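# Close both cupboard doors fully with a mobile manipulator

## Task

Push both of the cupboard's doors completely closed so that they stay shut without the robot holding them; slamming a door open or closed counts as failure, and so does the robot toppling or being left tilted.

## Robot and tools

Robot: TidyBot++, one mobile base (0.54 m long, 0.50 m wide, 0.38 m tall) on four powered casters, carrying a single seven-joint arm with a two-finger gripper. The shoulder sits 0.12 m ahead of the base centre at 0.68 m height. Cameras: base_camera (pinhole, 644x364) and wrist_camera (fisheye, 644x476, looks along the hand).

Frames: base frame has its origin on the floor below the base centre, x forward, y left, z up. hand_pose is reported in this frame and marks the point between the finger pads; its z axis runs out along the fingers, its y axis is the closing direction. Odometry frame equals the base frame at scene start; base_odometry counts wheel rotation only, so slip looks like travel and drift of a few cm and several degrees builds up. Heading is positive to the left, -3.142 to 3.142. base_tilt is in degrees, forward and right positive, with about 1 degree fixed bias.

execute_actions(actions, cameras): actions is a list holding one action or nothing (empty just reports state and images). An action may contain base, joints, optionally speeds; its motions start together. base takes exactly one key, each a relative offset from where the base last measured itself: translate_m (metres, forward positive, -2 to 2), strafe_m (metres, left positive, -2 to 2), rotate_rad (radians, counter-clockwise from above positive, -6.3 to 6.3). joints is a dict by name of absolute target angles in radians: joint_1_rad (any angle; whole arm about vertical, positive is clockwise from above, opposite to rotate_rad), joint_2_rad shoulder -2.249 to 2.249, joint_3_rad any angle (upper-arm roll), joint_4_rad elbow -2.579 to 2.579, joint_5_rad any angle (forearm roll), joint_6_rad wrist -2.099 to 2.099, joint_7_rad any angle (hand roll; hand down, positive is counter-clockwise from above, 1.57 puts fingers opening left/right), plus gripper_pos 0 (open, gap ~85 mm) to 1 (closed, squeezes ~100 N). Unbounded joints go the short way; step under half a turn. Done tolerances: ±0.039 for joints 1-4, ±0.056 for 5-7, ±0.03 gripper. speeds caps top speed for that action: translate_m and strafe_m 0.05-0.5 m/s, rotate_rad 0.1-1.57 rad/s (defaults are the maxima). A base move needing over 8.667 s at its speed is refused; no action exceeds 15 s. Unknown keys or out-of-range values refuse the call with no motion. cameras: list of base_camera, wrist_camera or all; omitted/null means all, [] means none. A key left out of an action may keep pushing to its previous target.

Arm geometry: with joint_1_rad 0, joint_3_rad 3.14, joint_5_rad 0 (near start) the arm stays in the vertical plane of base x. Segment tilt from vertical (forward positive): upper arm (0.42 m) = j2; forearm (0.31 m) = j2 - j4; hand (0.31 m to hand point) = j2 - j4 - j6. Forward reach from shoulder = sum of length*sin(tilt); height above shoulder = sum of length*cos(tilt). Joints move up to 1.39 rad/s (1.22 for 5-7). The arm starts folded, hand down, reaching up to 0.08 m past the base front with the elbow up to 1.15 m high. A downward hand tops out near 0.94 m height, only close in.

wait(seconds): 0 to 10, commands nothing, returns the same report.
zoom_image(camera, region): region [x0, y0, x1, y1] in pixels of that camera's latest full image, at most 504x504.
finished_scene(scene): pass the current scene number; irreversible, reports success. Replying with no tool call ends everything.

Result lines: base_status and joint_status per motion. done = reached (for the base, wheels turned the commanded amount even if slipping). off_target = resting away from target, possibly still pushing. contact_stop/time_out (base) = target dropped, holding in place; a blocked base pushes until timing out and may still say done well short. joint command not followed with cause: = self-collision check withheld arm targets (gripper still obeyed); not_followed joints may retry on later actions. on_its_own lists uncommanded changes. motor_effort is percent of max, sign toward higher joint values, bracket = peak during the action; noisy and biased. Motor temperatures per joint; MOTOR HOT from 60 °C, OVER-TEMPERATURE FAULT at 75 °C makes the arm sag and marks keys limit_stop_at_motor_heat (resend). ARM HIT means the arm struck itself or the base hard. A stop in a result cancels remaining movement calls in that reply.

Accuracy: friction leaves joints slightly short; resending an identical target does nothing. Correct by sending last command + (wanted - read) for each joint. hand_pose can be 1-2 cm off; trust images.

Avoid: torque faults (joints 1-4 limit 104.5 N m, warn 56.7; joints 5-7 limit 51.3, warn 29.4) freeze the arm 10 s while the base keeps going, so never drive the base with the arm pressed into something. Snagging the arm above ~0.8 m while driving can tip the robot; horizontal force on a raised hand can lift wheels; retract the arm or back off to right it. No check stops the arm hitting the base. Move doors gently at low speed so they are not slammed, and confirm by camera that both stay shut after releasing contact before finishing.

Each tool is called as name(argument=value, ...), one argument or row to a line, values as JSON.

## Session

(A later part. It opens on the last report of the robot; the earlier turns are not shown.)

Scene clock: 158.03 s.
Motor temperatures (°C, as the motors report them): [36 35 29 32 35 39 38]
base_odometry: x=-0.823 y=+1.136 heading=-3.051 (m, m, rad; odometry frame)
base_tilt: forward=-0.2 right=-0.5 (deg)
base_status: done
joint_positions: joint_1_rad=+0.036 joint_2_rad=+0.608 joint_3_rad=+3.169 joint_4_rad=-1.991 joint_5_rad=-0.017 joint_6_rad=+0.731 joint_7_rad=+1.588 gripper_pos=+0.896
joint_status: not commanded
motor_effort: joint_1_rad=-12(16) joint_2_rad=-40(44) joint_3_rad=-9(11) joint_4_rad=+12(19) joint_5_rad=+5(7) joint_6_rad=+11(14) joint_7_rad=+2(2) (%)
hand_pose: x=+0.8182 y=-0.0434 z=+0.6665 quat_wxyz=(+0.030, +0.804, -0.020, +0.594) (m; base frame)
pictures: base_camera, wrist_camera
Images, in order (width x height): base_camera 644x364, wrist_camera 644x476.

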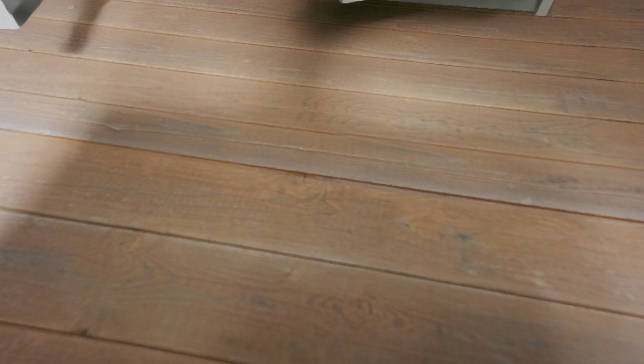

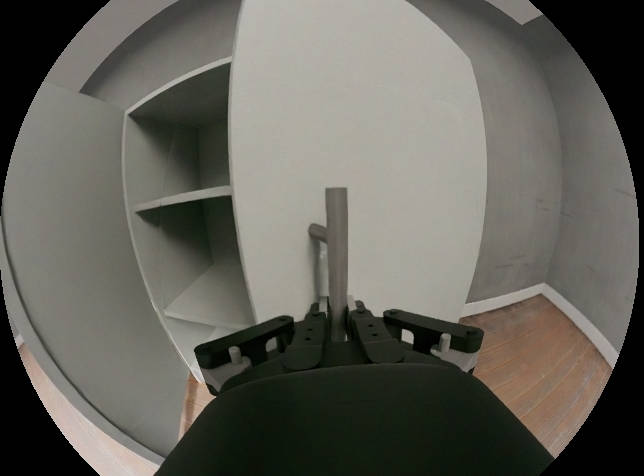

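execute_actions(
  actions=[
    {"joints":{"gripper_pos":0,"joint_1_rad":0.08}},
  ],
  cameras=[],
)

execute_actions(
  actions=[
    {"base":{"translate_m":-0.25}},
  ],
  cameras=["wrist_camera"],
)

execute_actions(
  actions=[
    {"base":{"strafe_m":0.72},"joints":{"joint_1_rad":0.0,"joint_2_rad":0.4,"joint_4_rad":-1.8,"joint_6_rad":0.6,"gripper_pos":1}},
  ],
  cameras=[],
)

execute_actions(
  actions=[
    {"base":{"translate_m":0.36}},
  ],
)

execute_actions(
  actions=[
    {"base":{"rotate_rad":-0.5},"speeds":{"rotate_rad":0.14}},
  ],
)

Scene clock: 171.27 s.
Motor temperatures (°C, as the motors report them): [36 36 29 32 35 39 38]
base_odometry: x=-0.823 y=+1.136 heading=-3.051 (m, m, rad; odometry frame)
base_tilt: forward=-0.2 right=-0.5 (deg)
base_status: not commanded
joint_positions: joint_1_rad=+0.065 joint_2_rad=+0.607 joint_3_rad=+3.120 joint_4_rad=-1.997 joint_5_rad=-0.017 joint_6_rad=+0.731 joint_7_rad=+1.588 gripper_pos=+0.000
joint_status: all done
motor_effort: joint_1_rad=+0(13) joint_2_rad=-36(41) joint_3_rad=+0(9) joint_4_rad=+14(16) joint_5_rad=+0(6) joint_6_rad=+10(12) joint_7_rad=+0(2) (%)
hand_pose: x=+0.8160 y=-0.0351 z=+0.6647 quat_wxyz=(+0.015, +0.805, -0.024, +0.592) (m; base frame)
pictures: none
No camera images: the call's "cameras" was empty. Leave "cameras" out to get every camera's image.

Scene clock: 173.03 s.
Motor temperatures (°C, as the motors report them): [36 36 29 32 35 39 38]
base_odometry: x=-0.574 y=+1.158 heading=-3.051 (m, m, rad; odometry frame)
base_tilt: forward=-0.2 right=-0.5 (deg)
base_status: done
joint_positions: joint_1_rad=+0.065 joint_2_rad=+0.607 joint_3_rad=+3.120 joint_4_rad=-1.999 joint_5_rad=-0.017 joint_6_rad=+0.731 joint_7_rad=+1.588 gripper_pos=+0.000
joint_status: not commanded
motor_effort: joint_1_rad=+0(1) joint_2_rad=-37(38) joint_3_rad=+0(1) joint_4_rad=+15(16) joint_5_rad=+0(1) joint_6_rad=+10(11) joint_7_rad=+0(0) (%)
hand_pose: x=+0.8153 y=-0.0352 z=+0.6638 quat_wxyz=(+0.015, +0.806, -0.024, +0.591) (m; base frame)
pictures: wrist_camera
Images, in order (width x height): wrist_camera 644x476.

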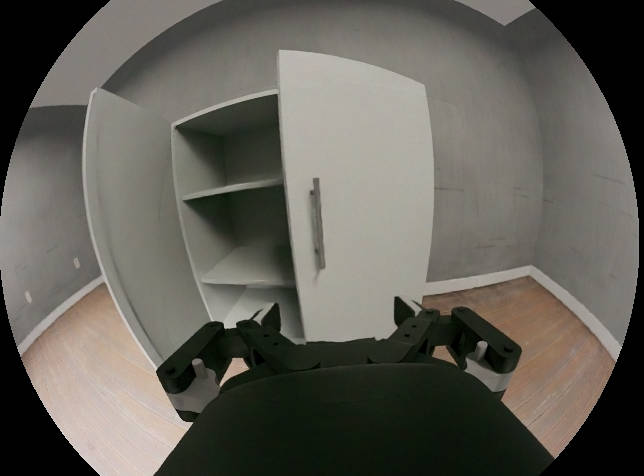

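Scene clock: 175.83 s.
Motor temperatures (°C, as the motors report them): [36 36 29 32 35 39 38]
base_odometry: x=-0.509 y=+0.441 heading=-3.051 (m, m, rad; odometry frame)
base_tilt: forward=-0.2 right=-0.5 (deg)
base_status: done
joint_positions: joint_1_rad=+0.004 joint_2_rad=+0.398 joint_3_rad=+3.121 joint_4_rad=-1.799 joint_5_rad=-0.017 joint_6_rad=+0.627 joint_7_rad=+1.588 gripper_pos=+0.999
joint_status: all done
motor_effort: joint_1_rad=+1(3) joint_2_rad=-35(41) joint_3_rad=+0(2) joint_4_rad=+19(20) joint_5_rad=+0(0) joint_6_rad=+10(12) joint_7_rad=+0(0) (%)
hand_pose: x=+0.8479 y=+0.0078 z=+0.8859 quat_wxyz=(-0.003, +0.707, +0.000, +0.707) (m; base frame)
pictures: none
No camera images: the call's "cameras" was empty. Leave "cameras" out to get every camera's image.

Scene clock: 177.90 s.
Motor temperatures (°C, as the motors report them): [36 36 29 32 35 39 38]
base_odometry: x=-0.867 y=+0.408 heading=-3.051 (m, m, rad; odometry frame)
base_tilt: forward=-0.2 right=-0.5 (deg)
base_status: done
joint_positions: joint_1_rad=+0.004 joint_2_rad=+0.399 joint_3_rad=+3.121 joint_4_rad=-1.799 joint_5_rad=-0.017 joint_6_rad=+0.625 joint_7_rad=+1.588 gripper_pos=+0.999
joint_status: not commanded
motor_effort: joint_1_rad=+0(1) joint_2_rad=-34(39) joint_3_rad=+0(0) joint_4_rad=+20(21) joint_5_rad=+0(1) joint_6_rad=+11(11) joint_7_rad=+0(0) (%)
hand_pose: x=+0.8480 y=+0.0078 z=+0.8849 quat_wxyz=(-0.003, +0.708, +0.000, +0.707) (m; base frame)
pictures: base_camera, wrist_camera
Images, in order (width x height): base_camera 644x364, wrist_camera 644x476.

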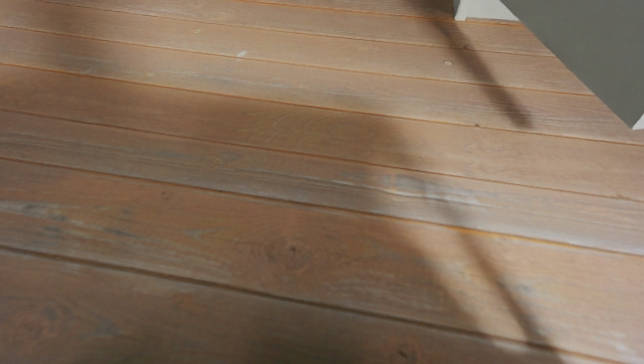

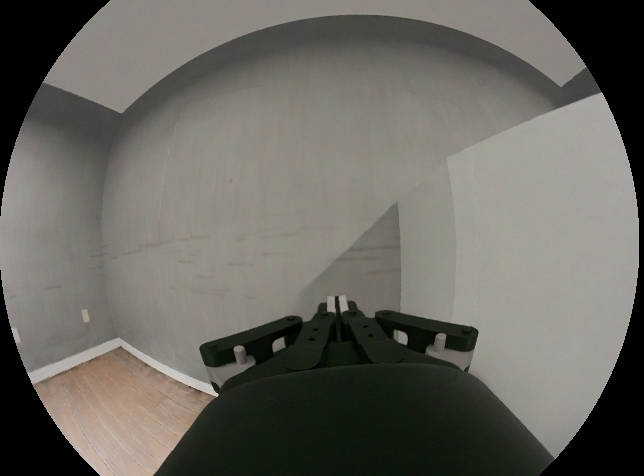

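Scene clock: 181.90 s.
Motor temperatures (°C, as the motors report them): [36 36 29 32 35 39 38]
base_odometry: x=-0.867 y=+0.408 heading=+2.733 (m, m, rad; odometry frame)
base_tilt: forward=-0.2 right=-0.5 (deg)
base_status: done
joint_positions: joint_1_rad=-0.002 joint_2_rad=+0.399 joint_3_rad=+3.117 joint_4_rad=-1.799 joint_5_rad=-0.012 joint_6_rad=+0.625 joint_7_rad=+1.588 gripper_pos=+0.999
joint_status: not commanded
motor_effort: joint_1_rad=+0(6) joint_2_rad=-35(35) joint_3_rad=+0(5) joint_4_rad=+20(20) joint_5_rad=+1(2) joint_6_rad=+11(11) joint_7_rad=+0(0) (%)
hand_pose: x=+0.8478 y=+0.0153 z=+0.8849 quat_wxyz=(-0.007, +0.708, +0.005, +0.707) (m; base frame)
pictures: base_camera, wrist_camera
Images, in order (width x height): base_camera 644x364, wrist_camera 644x476.

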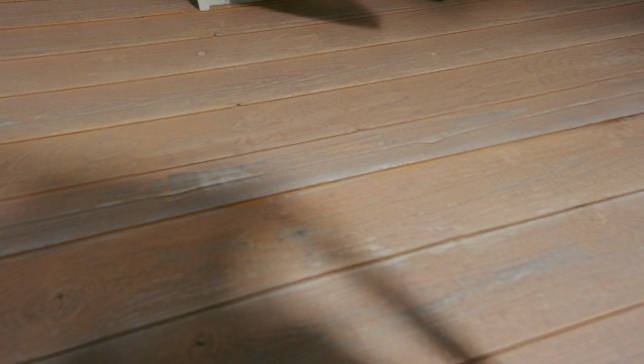

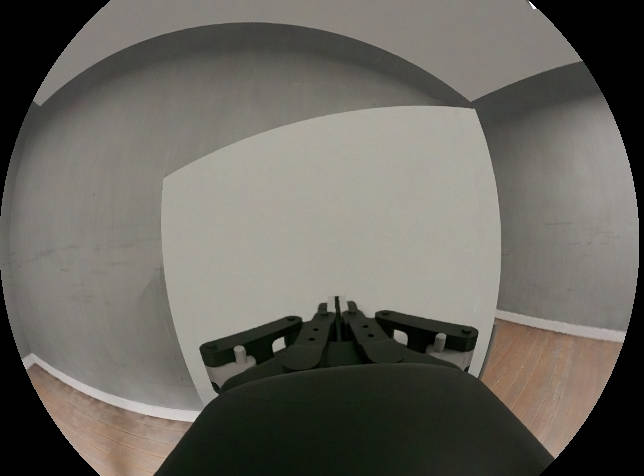

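execute_actions(
  actions=[
    {"base":{"translate_m":0.2},"speeds":{"translate_m":0.05}},
  ],
)

Scene clock: 189.90 s.
Motor temperatures (°C, as the motors report them): [35 36 29 32 35 39 38]
base_odometry: x=-1.051 y=+0.488 heading=+2.732 (m, m, rad; odometry frame)
base_tilt: forward=-0.2 right=-0.5 (deg)
base_status: done
joint_positions: joint_1_rad=-0.002 joint_2_rad=+0.398 joint_3_rad=+3.117 joint_4_rad=-1.799 joint_5_rad=-0.012 joint_6_rad=+0.624 joint_7_rad=+1.588 gripper_pos=+0.999
joint_status: not commanded
motor_effort: joint_1_rad=+0(1) joint_2_rad=-35(37) joint_3_rad=+0(1) joint_4_rad=+20(21) joint_5_rad=+0(1) joint_6_rad=+11(11) joint_7_rad=+0(0) (%)
hand_pose: x=+0.8476 y=+0.0153 z=+0.8844 quat_wxyz=(-0.007, +0.708, +0.005, +0.706) (m; base frame)
pictures: base_camera, wrist_camera
Images, in order (width x height): base_camera 644x364, wrist_camera 644x476.

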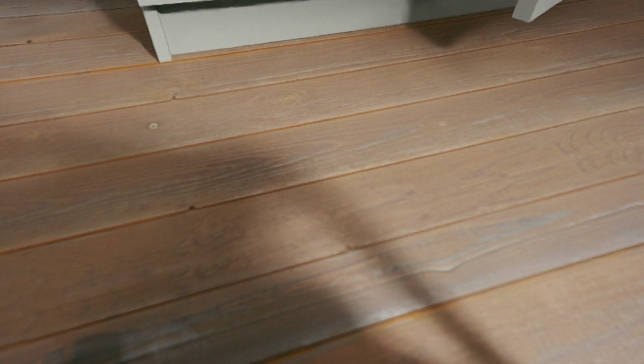

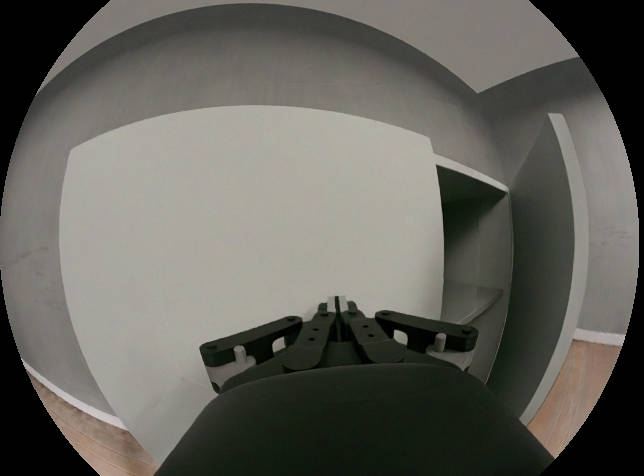

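execute_actions(
  actions=[
    {"base":{"translate_m":0.04},"speeds":{"translate_m":0.05}},
  ],
  cameras=[],
)

execute_actions(
  actions=[
    {"base":{"translate_m":-0.37}},
  ],
  cameras=[],
)

execute_actions(
  actions=[
    {"base":{"rotate_rad":0.31}},
  ],
  cameras=[],
)

execute_actions(
  actions=[
    {"base":{"strafe_m":-0.7}},
  ],
)

execute_actions(
  actions=[
    {"base":{"translate_m":0.31},"speeds":{"translate_m":0.06}},
  ],
)

Scene clock: 205.27 s.
Motor temperatures (°C, as the motors report them): [35 36 29 32 35 39 38]
base_odometry: x=-1.087 y=+0.504 heading=+2.731 (m, m, rad; odometry frame)
base_tilt: forward=-0.2 right=-0.5 (deg)
base_status: done
joint_positions: joint_1_rad=-0.002 joint_2_rad=+0.355 joint_3_rad=+3.117 joint_4_rad=-1.853 joint_5_rad=-0.012 joint_6_rad=+0.620 joint_7_rad=+1.588 gripper_pos=+0.999
joint_status: not commanded
motor_effort: joint_1_rad=+0(2) joint_2_rad=-24(37) joint_3_rad=+1(1) joint_4_rad=+29(30) joint_5_rad=+0(1) joint_6_rad=+11(12) joint_7_rad=+0(0) (%)
hand_pose: x=+0.8288 y=+0.0152 z=+0.8842 quat_wxyz=(-0.007, +0.713, +0.006, +0.701) (m; base frame)
pictures: none
No camera images: the call's "cameras" was empty. Leave "cameras" out to get every camera's image.

Scene clock: 207.43 s.
Motor temperatures (°C, as the motors report them): [35 36 29 32 35 39 38]
base_odometry: x=-0.748 y=+0.356 heading=+2.731 (m, m, rad; odometry frame)
base_tilt: forward=-0.2 right=-0.5 (deg)
base_status: done
joint_positions: joint_1_rad=-0.002 joint_2_rad=+0.397 joint_3_rad=+3.118 joint_4_rad=-1.798 joint_5_rad=-0.012 joint_6_rad=+0.619 joint_7_rad=+1.588 gripper_pos=+0.999
joint_status: not commanded
motor_effort: joint_1_rad=+0(4) joint_2_rad=-35(37) joint_3_rad=+0(2) joint_4_rad=+20(28) joint_5_rad=+0(2) joint_6_rad=+11(12) joint_7_rad=+0(0) (%)
hand_pose: x=+0.8477 y=+0.0143 z=+0.8841 quat_wxyz=(-0.006, +0.709, +0.005, +0.705) (m; base frame)
pictures: none
No camera images: the call's "cameras" was empty. Leave "cameras" out to get every camera's image.

Scene clock: 208.87 s.
Motor temperatures (°C, as the motors report them): [35 36 29 32 35 39 38]
base_odometry: x=-0.748 y=+0.356 heading=+3.041 (m, m, rad; odometry frame)
base_tilt: forward=-0.2 right=-0.5 (deg)
base_status: done
joint_positions: joint_1_rad=-0.006 joint_2_rad=+0.397 joint_3_rad=+3.114 joint_4_rad=-1.798 joint_5_rad=-0.012 joint_6_rad=+0.619 joint_7_rad=+1.588 gripper_pos=+0.999
joint_status: not commanded
motor_effort: joint_1_rad=+0(5) joint_2_rad=-35(35) joint_3_rad=+0(3) joint_4_rad=+20(20) joint_5_rad=+0(1) joint_6_rad=+11(11) joint_7_rad=+0(0) (%)
hand_pose: x=+0.8475 y=+0.0199 z=+0.8842 quat_wxyz=(-0.010, +0.709, +0.007, +0.705) (m; base frame)
pictures: none
No camera images: the call's "cameras" was empty. Leave "cameras" out to get every camera's image.

Scene clock: 211.63 s.
Motor temperatures (°C, as the motors report them): [35 36 29 32 35 39 38]
base_odometry: x=-0.678 y=+1.053 heading=+3.042 (m, m, rad; odometry frame)
base_tilt: forward=-0.2 right=-0.5 (deg)
base_status: done
joint_positions: joint_1_rad=-0.001 joint_2_rad=+0.397 joint_3_rad=+3.116 joint_4_rad=-1.798 joint_5_rad=-0.012 joint_6_rad=+0.619 joint_7_rad=+1.588 gripper_pos=+0.999
joint_status: not commanded
motor_effort: joint_1_rad=+0(3) joint_2_rad=-35(35) joint_3_rad=+0(2) joint_4_rad=+19(20) joint_5_rad=+0(1) joint_6_rad=+10(11) joint_7_rad=+0(0) (%)
hand_pose: x=+0.8476 y=+0.0151 z=+0.8842 quat_wxyz=(-0.007, +0.709, +0.005, +0.705) (m; base frame)
pictures: base_camera, wrist_camera
Images, in order (width x height): base_camera 644x364, wrist_camera 644x476.

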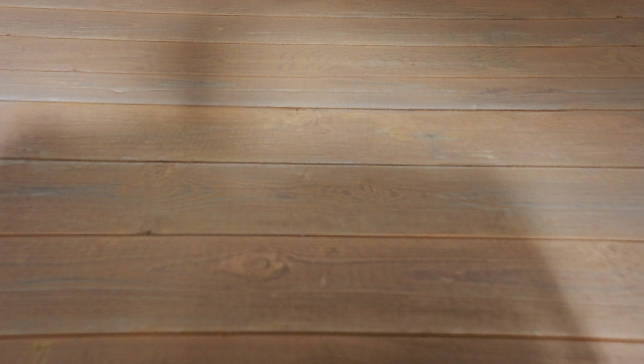

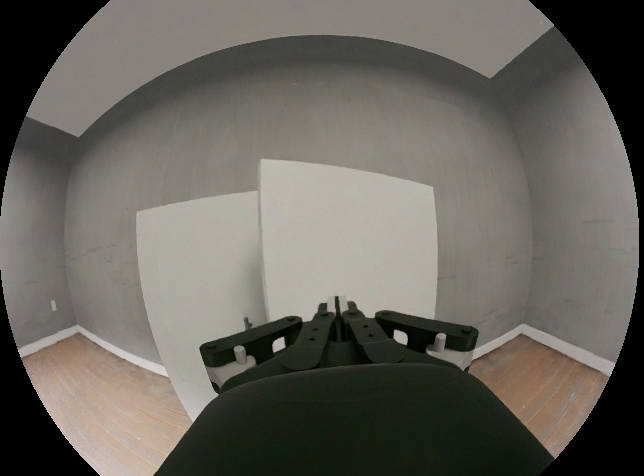

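Scene clock: 217.30 s.
Motor temperatures (°C, as the motors report them): [35 36 29 32 35 39 38]
base_odometry: x=-0.987 y=+1.084 heading=+3.042 (m, m, rad; odometry frame)
base_tilt: forward=-0.2 right=-0.5 (deg)
base_status: done
joint_positions: joint_1_rad=-0.001 joint_2_rad=+0.397 joint_3_rad=+3.116 joint_4_rad=-1.799 joint_5_rad=-0.012 joint_6_rad=+0.619 joint_7_rad=+1.588 gripper_pos=+0.999
joint_status: not commanded
motor_effort: joint_1_rad=+0(2) joint_2_rad=-35(37) joint_3_rad=+0(1) joint_4_rad=+20(21) joint_5_rad=+0(1) joint_6_rad=+11(11) joint_7_rad=+0(0) (%)
hand_pose: x=+0.8475 y=+0.0151 z=+0.8839 quat_wxyz=(-0.007, +0.709, +0.005, +0.705) (m; base frame)
pictures: base_camera, wrist_camera
Images, in order (width x height): base_camera 644x364, wrist_camera 644x476.

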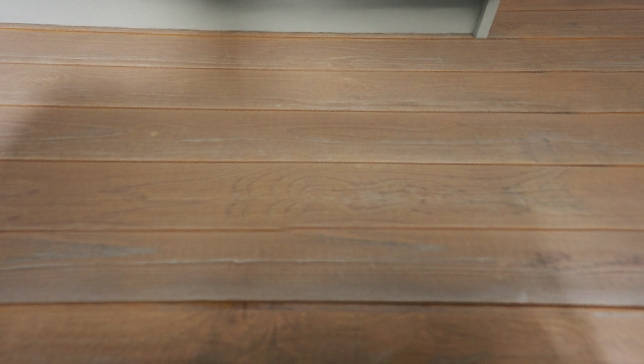

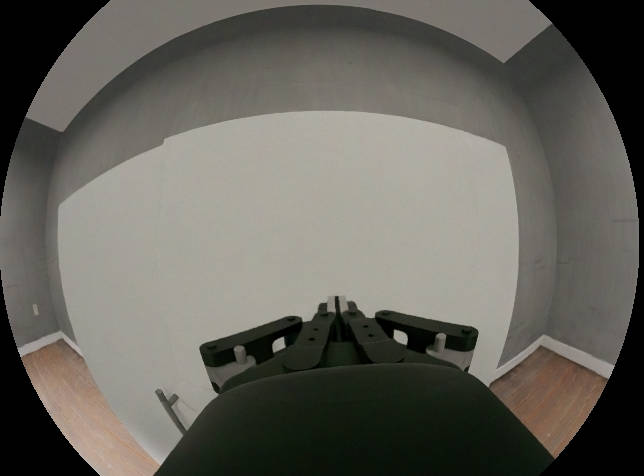

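execute_actions(
  actions=[
    {"base":{"translate_m":0.055},"speeds":{"translate_m":0.05}},
  ],
  cameras=[],
)

execute_actions(
  actions=[
    {"base":{"translate_m":-0.1}},
  ],
)

Scene clock: 232.27 s.
Motor temperatures (°C, as the motors report them): [35 36 29 32 35 39 38]
base_odometry: x=-1.041 y=+1.089 heading=+3.041 (m, m, rad; odometry frame)
base_tilt: forward=-0.2 right=-0.5 (deg)
base_status: done
joint_positions: joint_1_rad=-0.001 joint_2_rad=+0.332 joint_3_rad=+3.116 joint_4_rad=-1.881 joint_5_rad=-0.012 joint_6_rad=+0.615 joint_7_rad=+1.588 gripper_pos=+0.999
joint_status: not commanded
motor_effort: joint_1_rad=+2(2) joint_2_rad=-18(37) joint_3_rad=+2(3) joint_4_rad=+34(37) joint_5_rad=+0(1) joint_6_rad=+13(13) joint_7_rad=+0(0) (%)
hand_pose: x=+0.8185 y=+0.0151 z=+0.8833 quat_wxyz=(-0.007, +0.716, +0.006, +0.698) (m; base frame)
pictures: none
No camera images: the call's "cameras" was empty. Leave "cameras" out to get every camera's image.

Scene clock: 233.43 s.
Motor temperatures (°C, as the motors report them): [35 36 29 32 35 39 38]
base_odometry: x=-0.942 y=+1.079 heading=+3.041 (m, m, rad; odometry frame)
base_tilt: forward=-0.2 right=-0.5 (deg)
base_status: done
joint_positions: joint_1_rad=-0.001 joint_2_rad=+0.397 joint_3_rad=+3.117 joint_4_rad=-1.797 joint_5_rad=-0.012 joint_6_rad=+0.613 joint_7_rad=+1.588 gripper_pos=+0.999
joint_status: not commanded
motor_effort: joint_1_rad=+0(2) joint_2_rad=-36(38) joint_3_rad=+0(3) joint_4_rad=+19(33) joint_5_rad=+0(1) joint_6_rad=+11(13) joint_7_rad=+0(0) (%)
hand_pose: x=+0.8477 y=+0.0145 z=+0.8834 quat_wxyz=(-0.007, +0.711, +0.005, +0.703) (m; base frame)
pictures: base_camera, wrist_camera
Images, in order (width x height): base_camera 644x364, wrist_camera 644x476.

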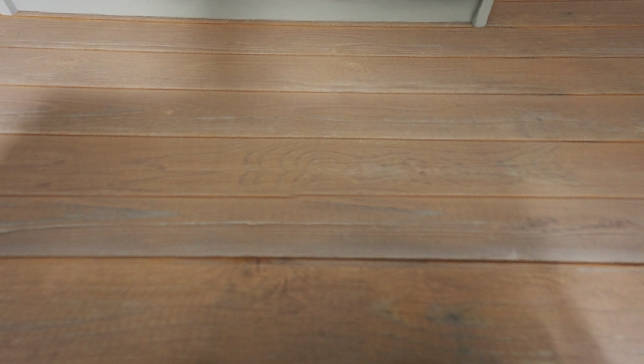

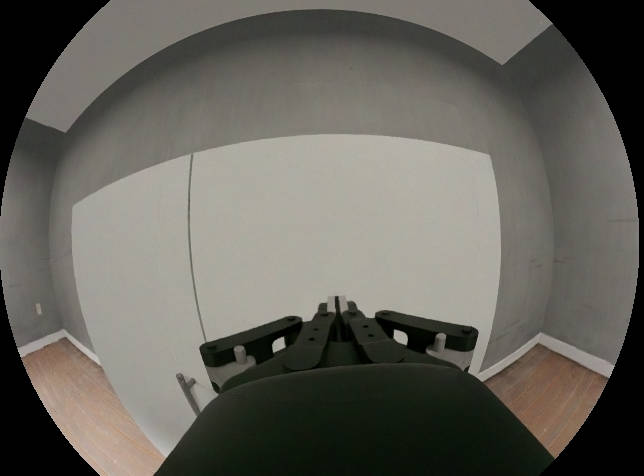

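finished_scene(
  scene=1,
)

The scene is finished: the task was done.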